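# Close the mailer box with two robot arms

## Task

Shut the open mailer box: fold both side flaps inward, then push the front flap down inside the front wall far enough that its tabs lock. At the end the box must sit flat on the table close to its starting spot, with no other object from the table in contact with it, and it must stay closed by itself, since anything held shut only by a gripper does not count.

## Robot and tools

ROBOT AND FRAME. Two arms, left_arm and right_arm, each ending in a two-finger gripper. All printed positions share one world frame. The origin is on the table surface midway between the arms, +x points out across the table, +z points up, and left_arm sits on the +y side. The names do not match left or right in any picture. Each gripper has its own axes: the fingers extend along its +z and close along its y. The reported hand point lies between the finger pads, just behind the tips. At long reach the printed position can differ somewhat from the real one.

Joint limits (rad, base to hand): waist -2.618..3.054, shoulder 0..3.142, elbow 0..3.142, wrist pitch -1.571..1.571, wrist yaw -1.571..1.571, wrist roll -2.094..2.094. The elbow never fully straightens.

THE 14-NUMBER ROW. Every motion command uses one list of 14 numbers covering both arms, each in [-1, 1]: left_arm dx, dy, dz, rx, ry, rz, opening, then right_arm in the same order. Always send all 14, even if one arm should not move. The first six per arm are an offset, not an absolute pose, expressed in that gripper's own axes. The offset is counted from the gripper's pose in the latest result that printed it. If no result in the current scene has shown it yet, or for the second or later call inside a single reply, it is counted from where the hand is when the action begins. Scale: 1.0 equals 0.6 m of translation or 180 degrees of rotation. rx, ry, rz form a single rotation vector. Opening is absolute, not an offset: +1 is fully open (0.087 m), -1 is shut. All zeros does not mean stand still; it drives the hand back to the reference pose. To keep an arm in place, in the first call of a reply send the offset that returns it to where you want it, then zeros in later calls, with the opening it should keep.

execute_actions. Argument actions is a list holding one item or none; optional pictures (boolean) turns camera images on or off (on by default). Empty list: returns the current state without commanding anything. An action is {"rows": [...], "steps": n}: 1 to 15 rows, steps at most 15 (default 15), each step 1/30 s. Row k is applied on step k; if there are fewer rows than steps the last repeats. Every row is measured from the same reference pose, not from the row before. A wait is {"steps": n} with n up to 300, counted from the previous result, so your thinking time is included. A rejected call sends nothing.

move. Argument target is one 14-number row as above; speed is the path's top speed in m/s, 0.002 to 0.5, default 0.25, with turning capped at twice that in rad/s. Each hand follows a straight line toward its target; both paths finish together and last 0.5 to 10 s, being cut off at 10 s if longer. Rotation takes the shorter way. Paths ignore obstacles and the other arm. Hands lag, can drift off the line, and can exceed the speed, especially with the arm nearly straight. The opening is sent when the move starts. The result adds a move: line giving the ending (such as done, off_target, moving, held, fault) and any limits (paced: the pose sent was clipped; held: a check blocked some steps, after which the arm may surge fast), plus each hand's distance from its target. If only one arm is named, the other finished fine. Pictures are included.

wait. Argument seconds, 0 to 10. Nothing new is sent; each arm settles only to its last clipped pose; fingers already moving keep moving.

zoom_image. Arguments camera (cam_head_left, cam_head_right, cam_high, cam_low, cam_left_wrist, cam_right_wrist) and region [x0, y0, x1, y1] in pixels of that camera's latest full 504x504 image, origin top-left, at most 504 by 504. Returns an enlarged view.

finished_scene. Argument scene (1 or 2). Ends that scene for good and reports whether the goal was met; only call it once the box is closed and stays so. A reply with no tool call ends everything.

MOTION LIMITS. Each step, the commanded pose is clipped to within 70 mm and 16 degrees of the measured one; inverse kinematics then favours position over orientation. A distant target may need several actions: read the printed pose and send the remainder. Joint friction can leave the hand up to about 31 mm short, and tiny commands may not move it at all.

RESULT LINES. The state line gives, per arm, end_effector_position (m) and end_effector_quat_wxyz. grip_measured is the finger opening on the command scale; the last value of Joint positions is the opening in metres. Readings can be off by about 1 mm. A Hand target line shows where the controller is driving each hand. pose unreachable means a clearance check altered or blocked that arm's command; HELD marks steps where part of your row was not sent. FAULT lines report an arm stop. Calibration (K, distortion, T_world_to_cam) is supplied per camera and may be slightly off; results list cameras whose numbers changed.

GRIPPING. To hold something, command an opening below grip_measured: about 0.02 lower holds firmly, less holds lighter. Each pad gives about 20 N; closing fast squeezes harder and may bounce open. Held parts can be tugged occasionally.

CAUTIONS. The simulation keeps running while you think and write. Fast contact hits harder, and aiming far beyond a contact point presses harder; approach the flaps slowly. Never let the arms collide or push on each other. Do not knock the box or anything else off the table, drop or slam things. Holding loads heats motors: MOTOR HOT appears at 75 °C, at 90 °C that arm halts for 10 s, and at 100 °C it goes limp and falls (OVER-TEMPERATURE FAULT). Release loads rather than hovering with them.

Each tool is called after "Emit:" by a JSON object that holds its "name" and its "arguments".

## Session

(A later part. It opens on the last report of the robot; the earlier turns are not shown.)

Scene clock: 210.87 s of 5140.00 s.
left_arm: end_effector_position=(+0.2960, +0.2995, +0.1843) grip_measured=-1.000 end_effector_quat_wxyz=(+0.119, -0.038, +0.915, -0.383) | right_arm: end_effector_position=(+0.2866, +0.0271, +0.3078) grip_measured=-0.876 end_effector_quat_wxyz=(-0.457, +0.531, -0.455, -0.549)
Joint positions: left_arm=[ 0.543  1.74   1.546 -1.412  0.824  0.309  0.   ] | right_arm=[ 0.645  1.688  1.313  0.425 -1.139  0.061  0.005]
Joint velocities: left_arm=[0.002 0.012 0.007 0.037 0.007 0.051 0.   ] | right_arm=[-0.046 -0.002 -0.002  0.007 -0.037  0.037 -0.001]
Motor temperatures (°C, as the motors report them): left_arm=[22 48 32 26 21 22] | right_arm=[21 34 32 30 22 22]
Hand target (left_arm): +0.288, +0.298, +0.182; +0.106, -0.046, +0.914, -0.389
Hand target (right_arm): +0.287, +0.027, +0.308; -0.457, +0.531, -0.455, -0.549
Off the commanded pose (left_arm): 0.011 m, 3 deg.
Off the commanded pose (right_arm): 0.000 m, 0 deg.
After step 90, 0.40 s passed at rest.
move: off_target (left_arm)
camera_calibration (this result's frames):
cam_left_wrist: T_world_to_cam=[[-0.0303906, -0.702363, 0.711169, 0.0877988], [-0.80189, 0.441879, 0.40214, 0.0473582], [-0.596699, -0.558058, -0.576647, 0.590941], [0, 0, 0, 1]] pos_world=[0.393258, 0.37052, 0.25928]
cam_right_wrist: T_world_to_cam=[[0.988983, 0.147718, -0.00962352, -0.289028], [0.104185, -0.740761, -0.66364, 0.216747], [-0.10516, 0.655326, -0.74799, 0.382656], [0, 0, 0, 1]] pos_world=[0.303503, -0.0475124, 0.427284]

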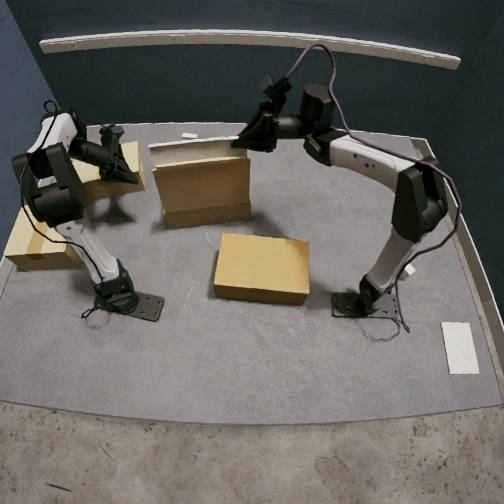

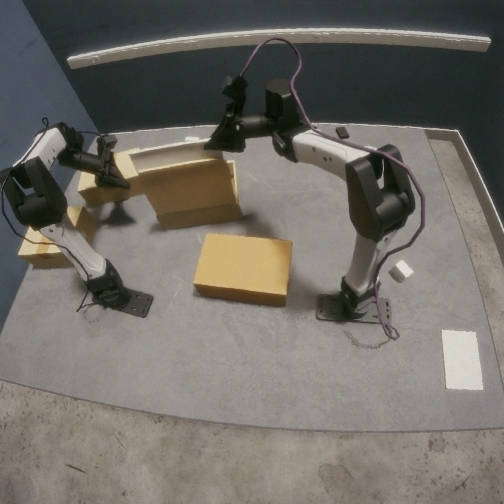

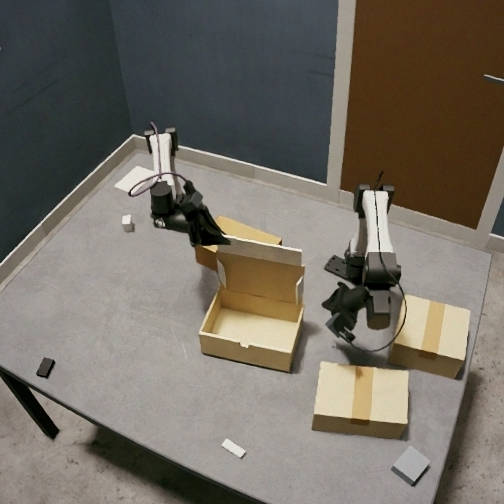

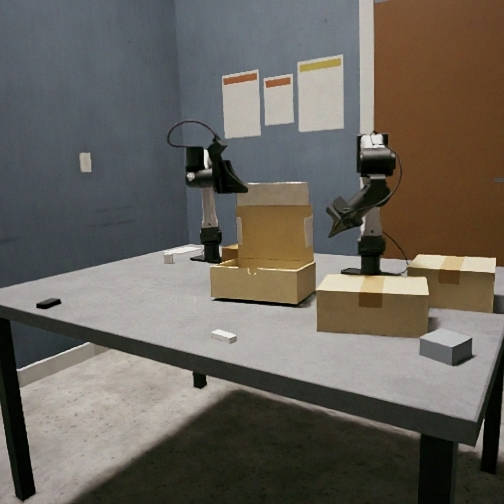

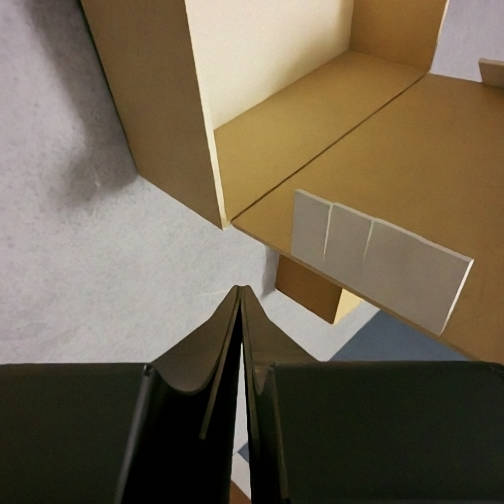

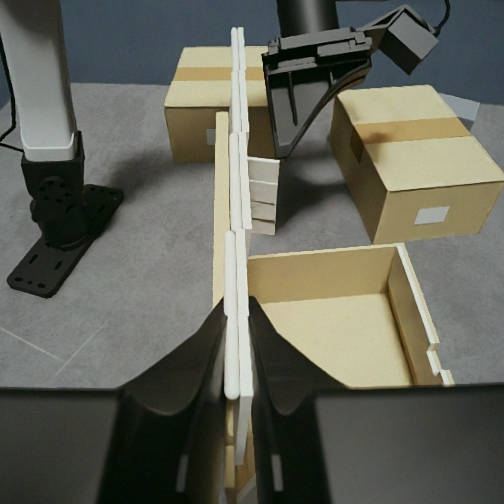

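Emit:
{"name": "move", "arguments": {"target": [0.05,-0.117,0.108,0,0,0,-1, 0,0,0,0,0,0,-1], "speed": 0.06}}

Scene clock: 214.90 s of 5140.00 s.
left_arm: end_effector_position=(+0.2868, +0.2071, +0.1878) grip_measured=-1.000 end_effector_quat_wxyz=(+0.126, -0.036, +0.917, -0.377) | right_arm: end_effector_position=(+0.2898, +0.0251, +0.3078) grip_measured=-0.876 end_effector_quat_wxyz=(-0.460, +0.529, -0.458, -0.547)
Joint positions: left_arm=[ 0.242  1.525  1.325 -1.077  0.774 -0.125  0.   ] | right_arm=[ 0.638  1.688  1.313  0.425 -1.136  0.061  0.005]
Joint velocities: left_arm=[-0.017 -0.007 -0.007 -0.095 -0.022 -0.066  0.   ] | right_arm=[ 0.002 -0.002  0.002  0.007 -0.022 -0.007 -0.   ]
Motor temperatures (°C, as the motors report them): left_arm=[22 47 32 26 21 22] | right_arm=[21 34 32 31 22 22]
Hand target (left_arm): +0.282, +0.200, +0.186; +0.117, -0.037, +0.914, -0.387
Hand target (right_arm): +0.287, +0.027, +0.308; -0.457, +0.531, -0.455, -0.549
Off the commanded pose (left_arm): 0.009 m, 1 deg.
Off the commanded pose (right_arm): 0.004 m, 1 deg.
move: done
camera_calibration (this result's frames):
cam_left_wrist: T_world_to_cam=[[-0.0369877, -0.711874, 0.701333, 0.0257862], [-0.809029, 0.433299, 0.397144, 0.0842068], [-0.586603, -0.552709, -0.591953, 0.534816], [0, 0, 0, 1]] pos_world=[0.382805, 0.277468, 0.265059]
cam_right_wrist: T_world_to_cam=[[0.990345, 0.138284, -0.00967456, -0.292026], [0.0970749, -0.741656, -0.663719, 0.21708], [-0.0989566, 0.656372, -0.74792, 0.382446], [0, 0, 0, 1]] pos_world=[0.305979, -0.0496457, 0.427294]

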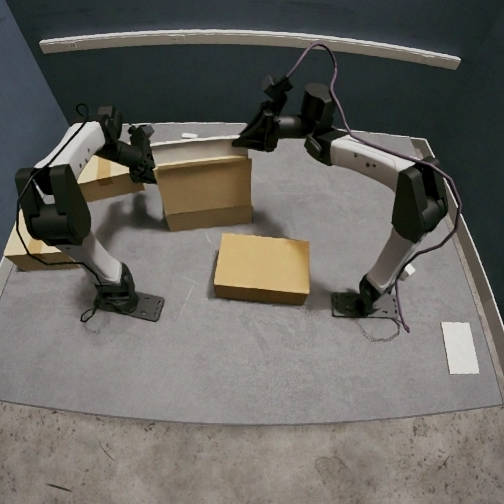

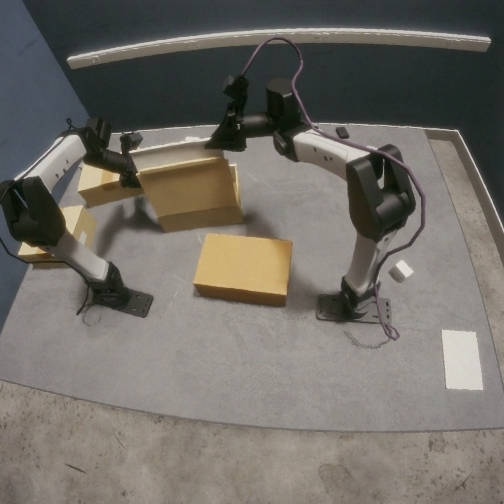

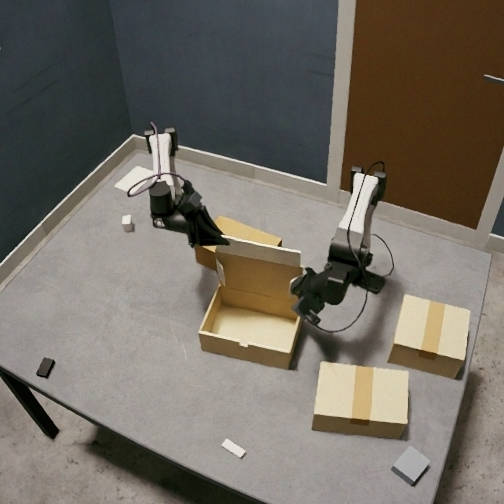

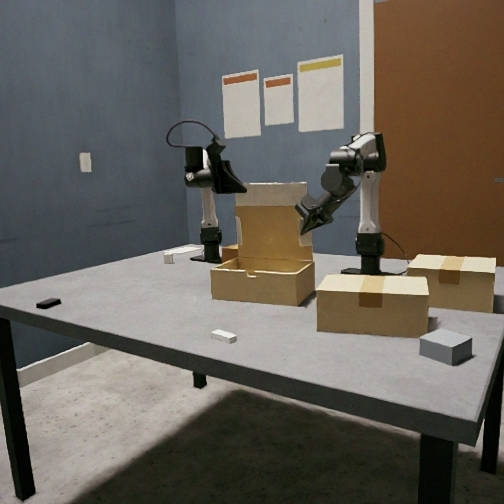

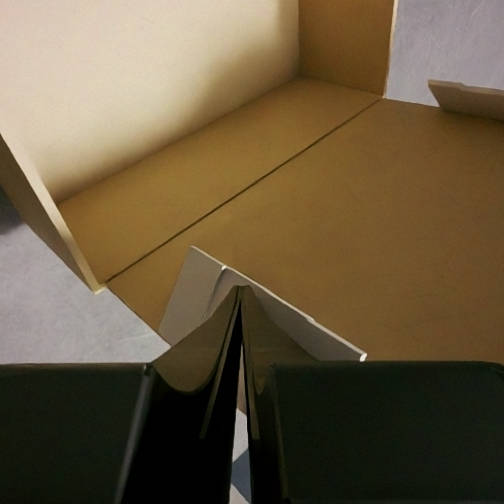

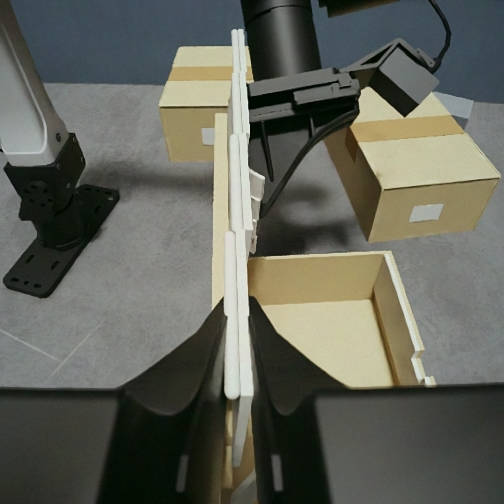

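Emit:
{"name": "move", "arguments": {"target": [-0.147,0.11,0.043,-0.25,0,0,0.3, 0,0,0,0,0,0,-1], "speed": 0.1}}

Scene clock: 221.30 s of 5140.00 s.
left_arm: end_effector_position=(+0.3816, +0.2532, +0.1428) grip_measured=+0.300 end_effector_quat_wxyz=(+0.109, -0.081, +0.991, -0.007) | right_arm: end_effector_position=(+0.2890, +0.0250, +0.3077) grip_measured=-0.876 end_effector_quat_wxyz=(-0.458, +0.530, -0.457, -0.548)
Joint positions: left_arm=[ 0.029  1.962  1.873 -1.264 -0.035 -0.298  0.057] | right_arm=[ 0.638  1.688  1.313  0.425 -1.141  0.061  0.005]
Joint velocities: left_arm=[-0.012  0.002 -0.002  0.066  0.081  0.007  0.001] | right_arm=[-0.012 -0.017 -0.022  0.022  0.007 -0.022 -0.   ]
Motor temperatures (°C, as the motors report them): left_arm=[22 45 32 26 21 22] | right_arm=[21 34 32 31 22 22]
Hand target (left_arm): +0.379, +0.251, +0.139; +0.096, -0.080, +0.992, -0.000
Hand target (right_arm): +0.290, +0.025, +0.308; -0.460, +0.529, -0.458, -0.547
Off the commanded pose (left_arm): 0.003 m, 1 deg.
Off the commanded pose (right_arm): 0.001 m, 0 deg.
move: done
camera_calibration (this result's frames):
cam_left_wrist: T_world_to_cam=[[0.150816, -0.988011, 0.0330037, 0.187409], [-0.77742, -0.0979157, 0.621314, 0.249189], [-0.610633, -0.119362, -0.782867, 0.515895], [0, 0, 0, 1]] pos_world=[0.480483, 0.27114, 0.242867]
cam_right_wrist: T_world_to_cam=[[0.989698, 0.142804, -0.0102599, -0.290947], [0.100131, -0.741616, -0.66331, 0.215936], [-0.102332, 0.655449, -0.748275, 0.383463], [0, 0, 0, 1]] pos_world=[0.305568, -0.0496508, 0.427183]

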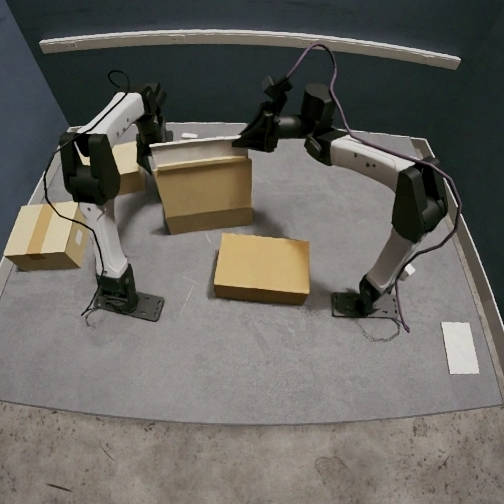

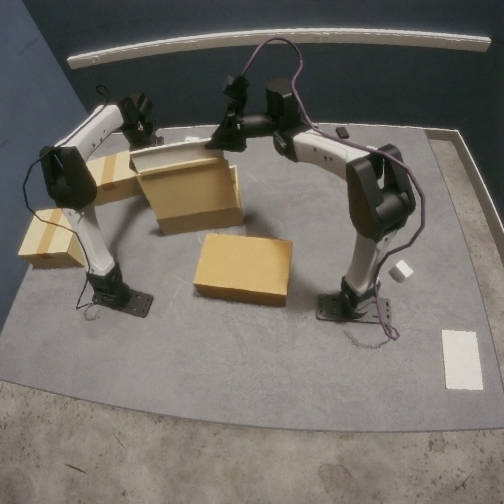

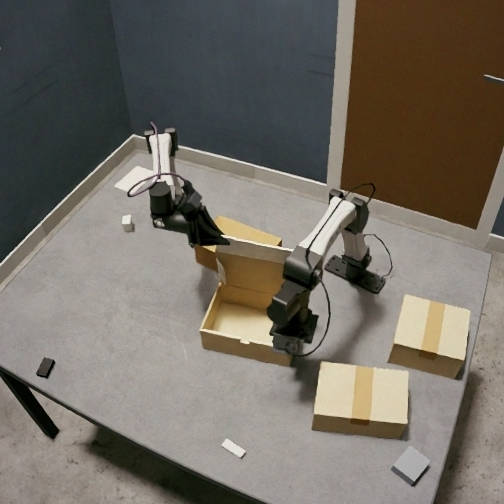

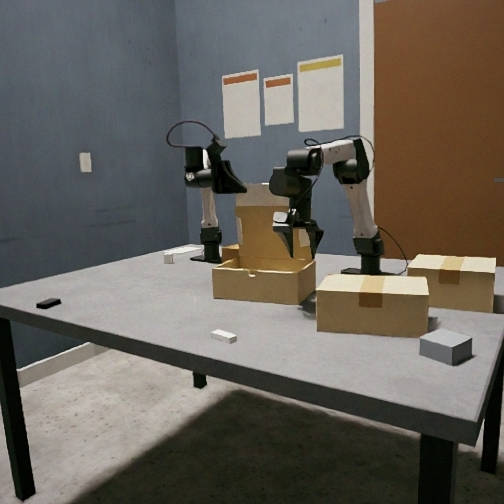

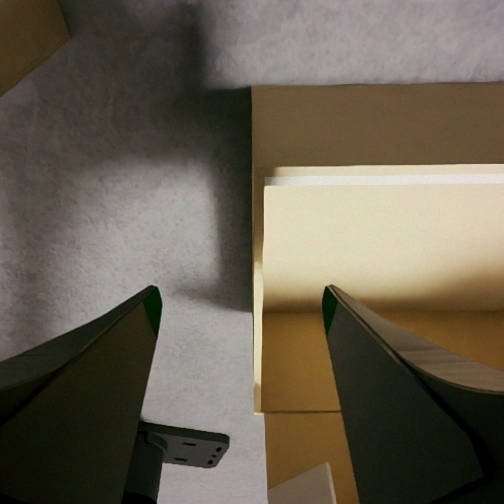

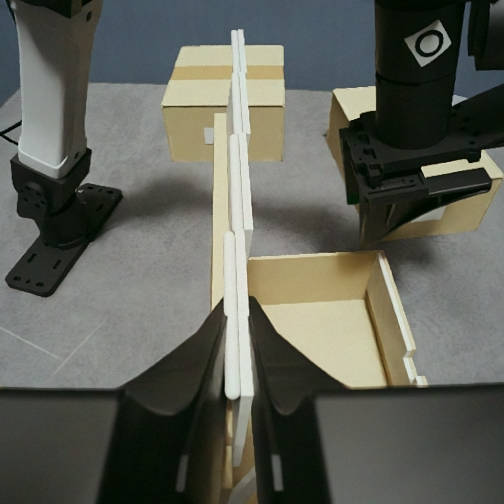

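Emit:
{"name": "move", "arguments": {"target": [0.06,-0.01,0.13,0,0,0,0.3, 0,0,0,0,0,0,-1], "speed": 0.08}}

Emit:
{"name": "move", "arguments": {"target": [0,0,0,0,0,0,-1, 0,0,0,0,0,0,-1]}}

Scene clock: 224.47 s of 5140.00 s.
left_arm: end_effector_position=(+0.3690, +0.2440, +0.0629) grip_measured=+0.300 end_effector_quat_wxyz=(+0.110, -0.082, +0.990, -0.009) | right_arm: end_effector_position=(+0.2890, +0.0250, +0.3077) grip_measured=-0.876 end_effector_quat_wxyz=(-0.458, +0.530, -0.457, -0.548)
Joint positions: left_arm=[ 0.002  1.92   1.496 -0.928 -0.037 -0.328  0.057] | right_arm=[ 0.638  1.688  1.313  0.425 -1.141  0.061  0.005]
Joint velocities: left_arm=[-0.032  0.012 -0.007 -0.022 -0.081 -0.11   0.   ] | right_arm=[ 0.002 -0.012  0.012 -0.095  0.037  0.007 -0.001]
Motor temperatures (°C, as the motors report them): left_arm=[22 45 32 26 21 22] | right_arm=[21 34 32 31 22 22]
Hand target (left_arm): +0.365, +0.242, +0.059; +0.109, -0.081, +0.991, -0.007
Hand target (right_arm): +0.289, +0.025, +0.308; -0.458, +0.530, -0.457, -0.548
Off the commanded pose (left_arm): 0.006 m, 0 deg.
Off the commanded pose (right_arm): 0.000 m, 0 deg.
move: done
camera_calibration (this result's frames):
cam_left_wrist: T_world_to_cam=[[0.153148, -0.987477, 0.0378859, 0.181512], [-0.778615, -0.0969702, 0.619964, 0.288438], [-0.608526, -0.124445, -0.783715, 0.445052], [0, 0, 0, 1]] pos_world=[0.467609, 0.262593, 0.163096]
cam_right_wrist: T_world_to_cam=[[0.989698, 0.142804, -0.0102599, -0.290947], [0.100131, -0.741616, -0.66331, 0.215936], [-0.102332, 0.655449, -0.748275, 0.383463], [0, 0, 0, 1]] pos_world=[0.305568, -0.0496508, 0.427183]

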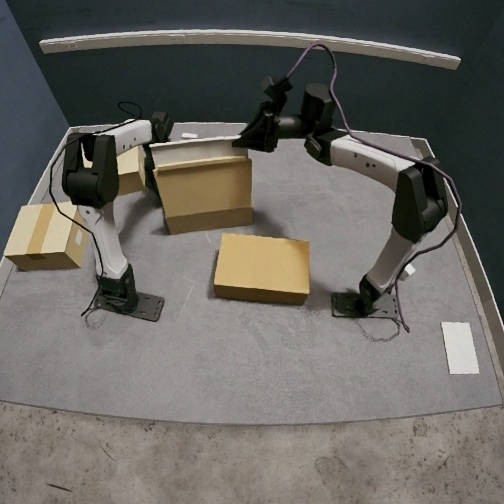

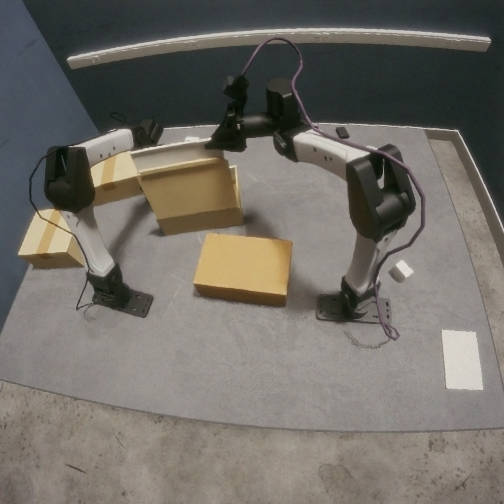

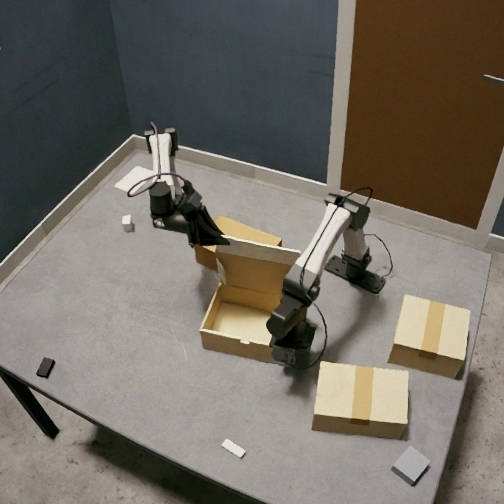

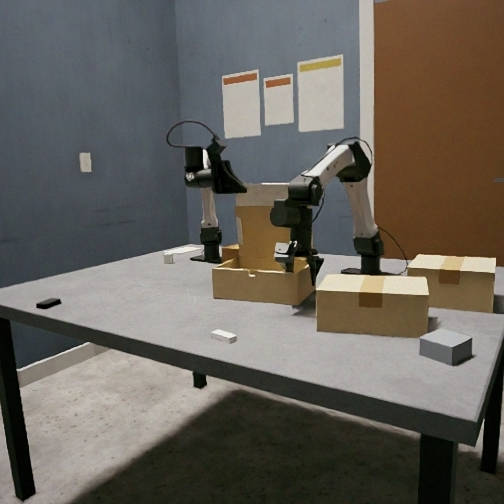

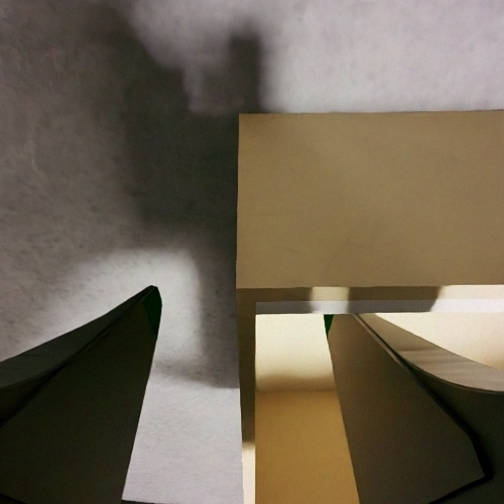

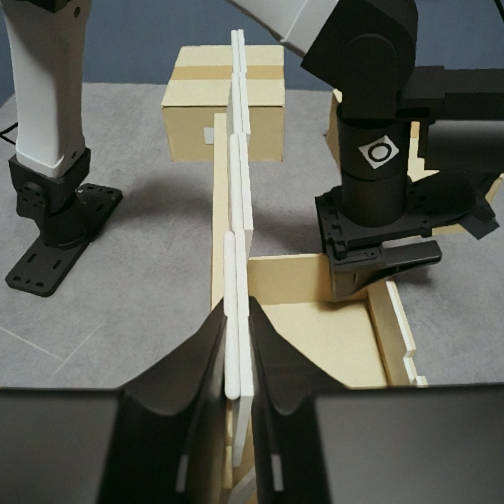

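Scene clock: 224.97 s of 5140.00 s.
left_arm: end_effector_position=(+0.3689, +0.2439, +0.0629) grip_measured=-0.942 end_effector_quat_wxyz=(+0.110, -0.082, +0.990, -0.009) | right_arm: end_effector_position=(+0.2888, +0.0249, +0.3077) grip_measured=-0.876 end_effector_quat_wxyz=(-0.458, +0.530, -0.457, -0.549)
Joint positions: left_arm=[ 0.002  1.92   1.496 -0.928 -0.037 -0.328  0.003] | right_arm=[ 0.638  1.688  1.313  0.425 -1.142  0.061  0.005]
Joint velocities: left_arm=[-0.012  0.007 -0.007  0.081 -0.037 -0.051 -0.001] | right_arm=[-0.007  0.002 -0.002  0.095  0.051 -0.037 -0.001]
Motor temperatures (°C, as the motors report them): left_arm=[22 45 32 26 21 22] | right_arm=[21 34 33 31 22 22]
Hand target (left_arm): +0.369, +0.244, +0.063; +0.110, -0.082, +0.990, -0.009
Hand target (right_arm): +0.289, +0.025, +0.308; -0.458, +0.530, -0.457, -0.548
Off the commanded pose (left_arm): 0.000 m, 0 deg.
Off the commanded pose (right_arm): 0.000 m, 0 deg.
move: done
camera_calibration (this result's frames):
cam_left_wrist: T_world_to_cam=[[0.153069, -0.987475, 0.0382392, 0.181455], [-0.778585, -0.0966781, 0.620047, 0.288333], [-0.608584, -0.124682, -0.783632, 0.445113], [0, 0, 0, 1]] pos_world=[0.467605, 0.262555, 0.163086]
cam_right_wrist: T_world_to_cam=[[0.989589, 0.143557, -0.0102433, -0.290806], [0.100711, -0.74156, -0.663284, 0.215751], [-0.102815, 0.655347, -0.748298, 0.38361], [0, 0, 0, 1]] pos_world=[0.305491, -0.0496579, 0.427179]

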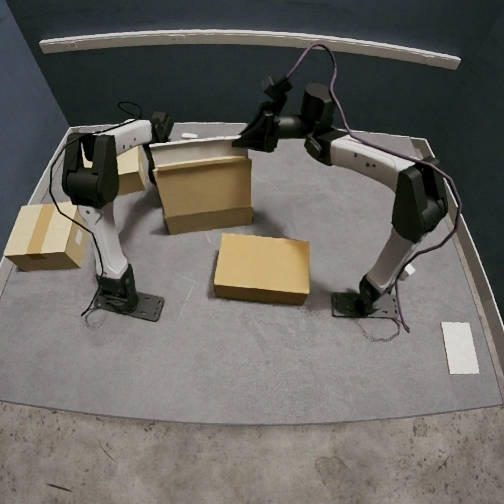

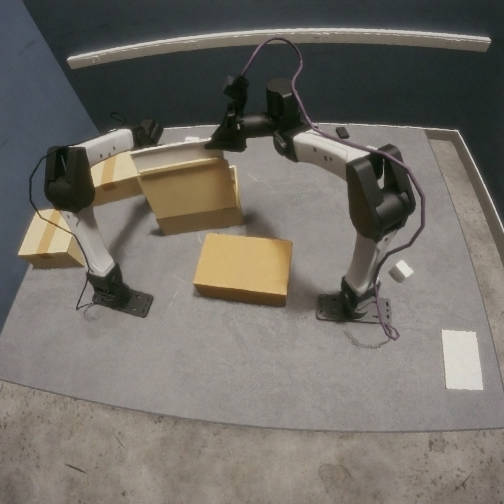

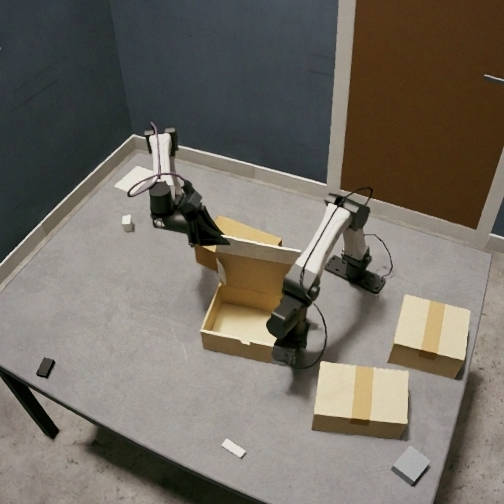

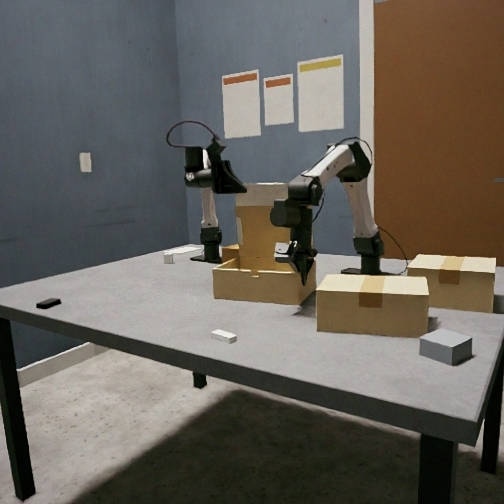

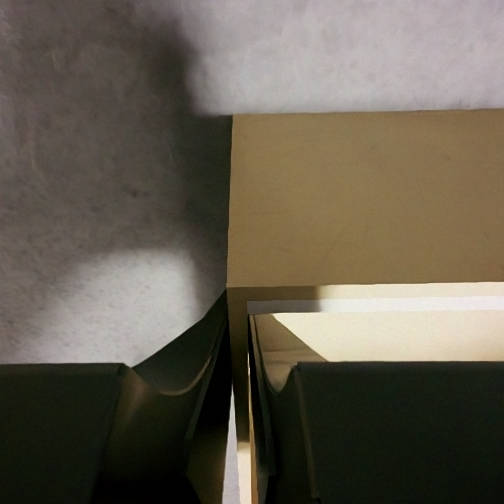

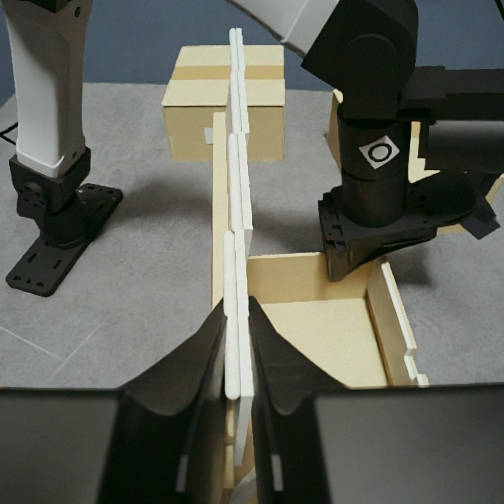

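Emit:
{"name": "move", "arguments": {"target": [0,0,0,0,0,0,-1, 0.03,-0.02,0,0,0,0.3,-1], "speed": 0.1}}

Scene clock: 232.17 s of 5140.00 s.
left_arm: end_effector_position=(+0.3682, +0.2413, +0.0629) grip_measured=-0.939 end_effector_quat_wxyz=(+0.109, -0.069, +0.992, -0.012) | right_arm: end_effector_position=(+0.3055, +0.0291, +0.2868) grip_measured=-0.874 end_effector_quat_wxyz=(+0.179, -0.252, +0.656, +0.689)
Joint positions: left_arm=[-0.003  1.92   1.496 -0.928 -0.028 -0.306  0.003] | right_arm=[ 0.597  1.855  1.372  0.513 -1.132  0.978  0.005]
Joint velocities: left_arm=[-0.002 -0.012 -0.012  0.066 -0.022 -0.051  0.   ] | right_arm=[-0.002 -0.002 -0.017  0.007  0.037  0.095  0.   ]
Motor temperatures (°C, as the motors report them): left_arm=[22 45 32 26 21 22] | right_arm=[21 34 33 31 22 22]
Hand target (left_arm): +0.369, +0.244, +0.063; +0.110, -0.082, +0.990, -0.009
Hand target (right_arm): +0.300, +0.027, +0.290; +0.159, -0.265, +0.649, +0.696
Off the commanded pose (left_arm): 0.003 m, 2 deg.
Off the commanded pose (right_arm): 0.006 m, 3 deg.
move: off_target (right_arm)
camera_calibration (this result's frames):
cam_left_wrist: T_world_to_cam=[[0.124885, -0.99128, 0.0420504, 0.190011], [-0.780122, -0.0719193, 0.62148, 0.281943], [-0.613037, -0.110418, -0.782301, 0.442439], [0, 0, 0, 1]] pos_world=[0.467451, 0.257484, 0.162908]
cam_right_wrist: T_world_to_cam=[[0.583797, 0.0567947, -0.809911, 0.0476928], [-0.444493, -0.812415, -0.377368, 0.289871], [-0.679416, 0.580307, -0.449041, 0.459475], [0, 0, 0, 1]] pos_world=[0.413178, -0.0338496, 0.354338]

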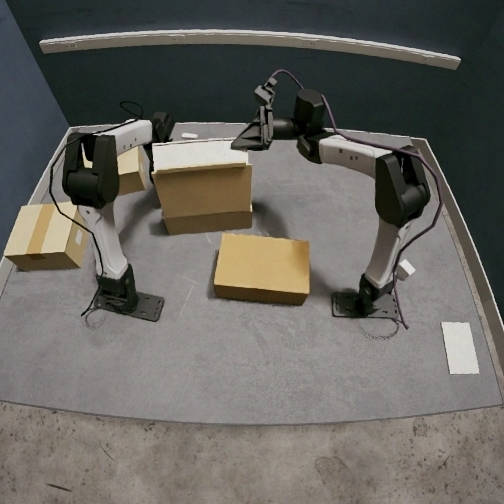

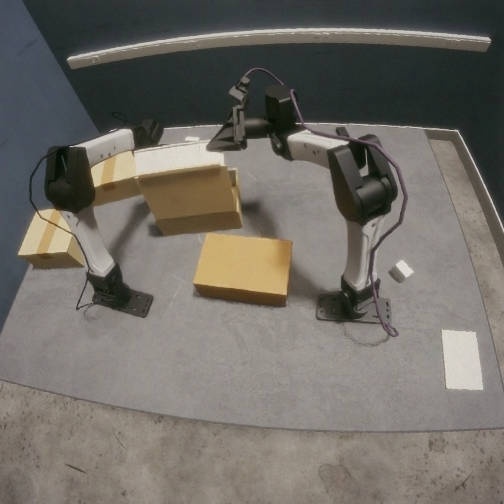

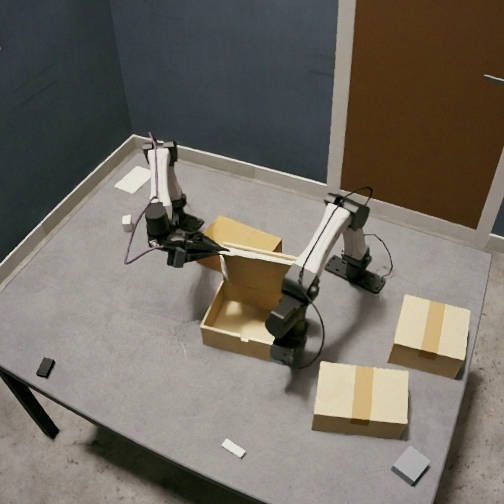

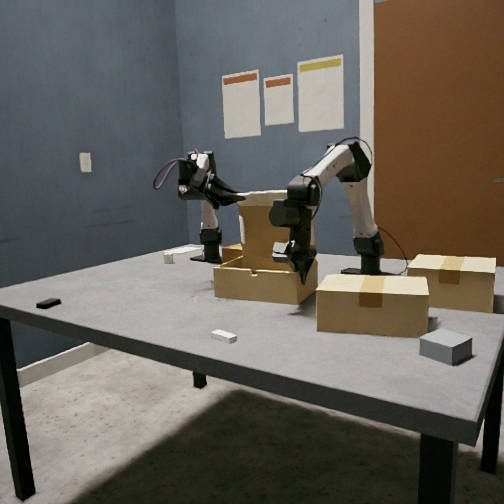

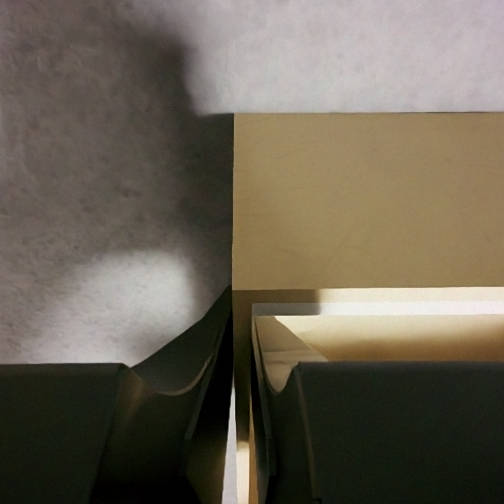

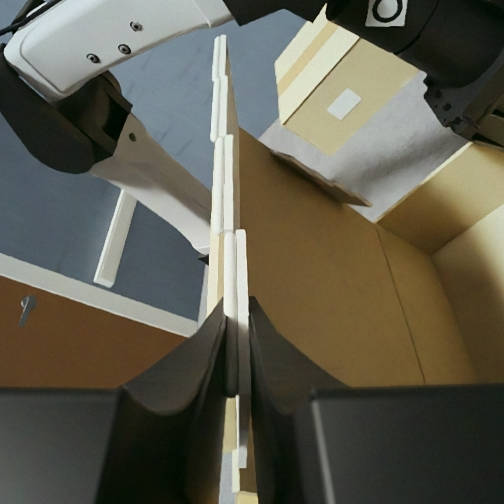

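Working. Continue 60°.

Emit:
{"name": "move", "arguments": {"target": [0,0,0,0,0,0,-1, 0.033,-0.055,0,0,0,0.33,-1], "speed": 0.15}}

Scene clock: 237.17 s of 5140.00 s.
left_arm: end_effector_position=(+0.3678, +0.2406, +0.0629) grip_measured=-0.940 end_effector_quat_wxyz=(+0.108, -0.059, +0.992, -0.015) | right_arm: end_effector_position=(+0.3087, +0.0328, +0.2447) grip_measured=-0.868 end_effector_quat_wxyz=(-0.184, +0.109, +0.702, +0.680)
Joint positions: left_arm=[-0.004  1.92   1.496 -0.928 -0.02  -0.288  0.003] | right_arm=[ 0.597  1.989  1.234  0.736 -1.129  1.972  0.006]
Joint velocities: left_arm=[-0.017 -0.032 -0.012 -0.081 -0.081  0.037 -0.   ] | right_arm=[0.007 0.017 0.007 0.022 0.007 0.066 0.   ]
Motor temperatures (°C, as the motors report them): left_arm=[22 45 33 26 21 22] | right_arm=[21 34 33 31 22 22]
Hand target (left_arm): +0.368, +0.241, +0.063; +0.109, -0.068, +0.992, -0.012
Hand target (right_arm): +0.308, +0.030, +0.249; -0.186, +0.105, +0.695, +0.686
Off the commanded pose (left_arm): 0.001 m, 1 deg.
Off the commanded pose (right_arm): 0.005 m, 1 deg.
move: done
camera_calibration (this result's frames):
cam_left_wrist: T_world_to_cam=[[0.105176, -0.993423, 0.0452611, 0.196921], [-0.780741, -0.0542975, 0.622491, 0.277516], [-0.61594, -0.100808, -0.781317, 0.440854], [0, 0, 0, 1]] pos_world=[0.467497, 0.255136, 0.162783]
cam_right_wrist: T_world_to_cam=[[-0.395677, -0.0717357, -0.915584, 0.343925], [-0.499928, -0.819469, 0.280253, 0.134885], [-0.770397, 0.568616, 0.288382, 0.28864], [0, 0, 0, 1]] pos_world=[0.425883, -0.0289194, 0.193852]

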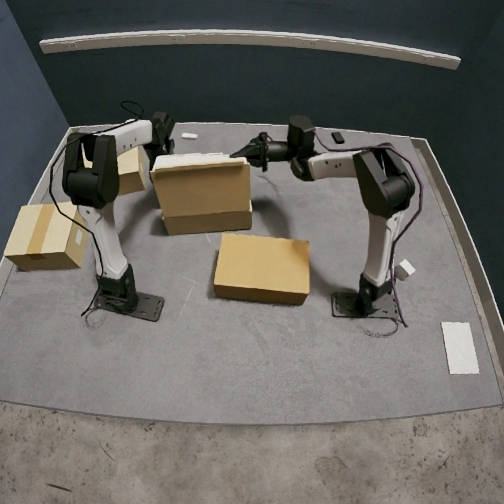

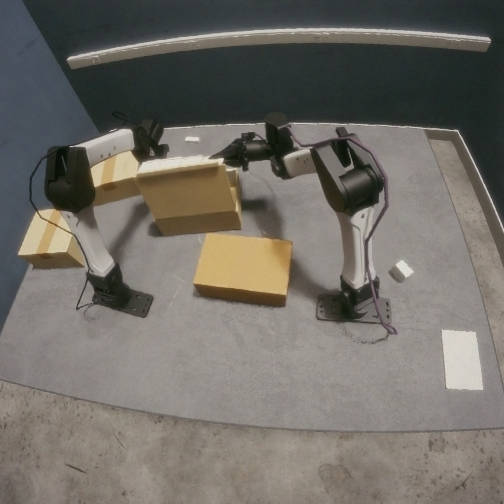

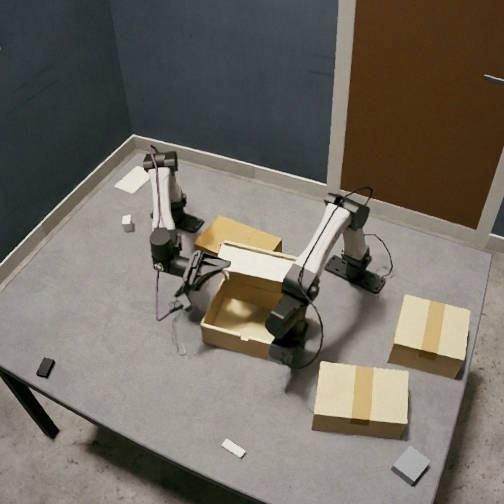

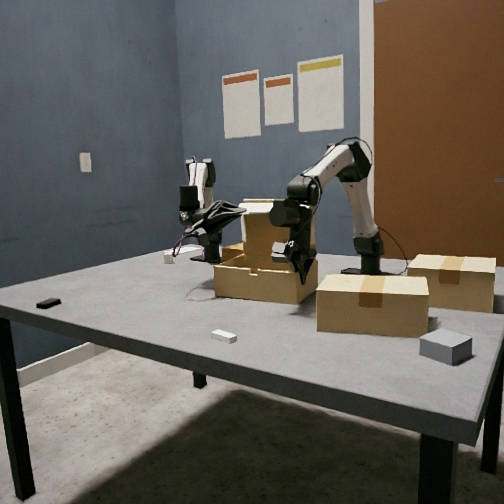

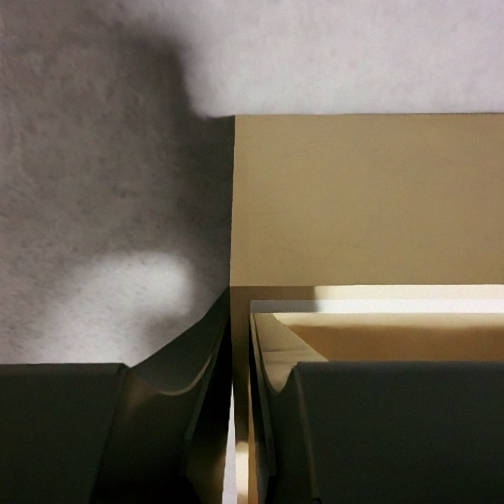

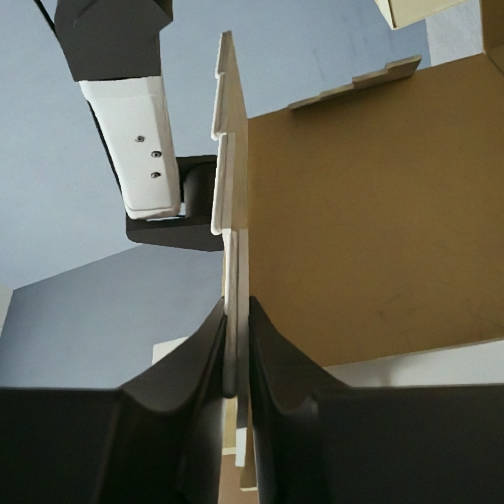

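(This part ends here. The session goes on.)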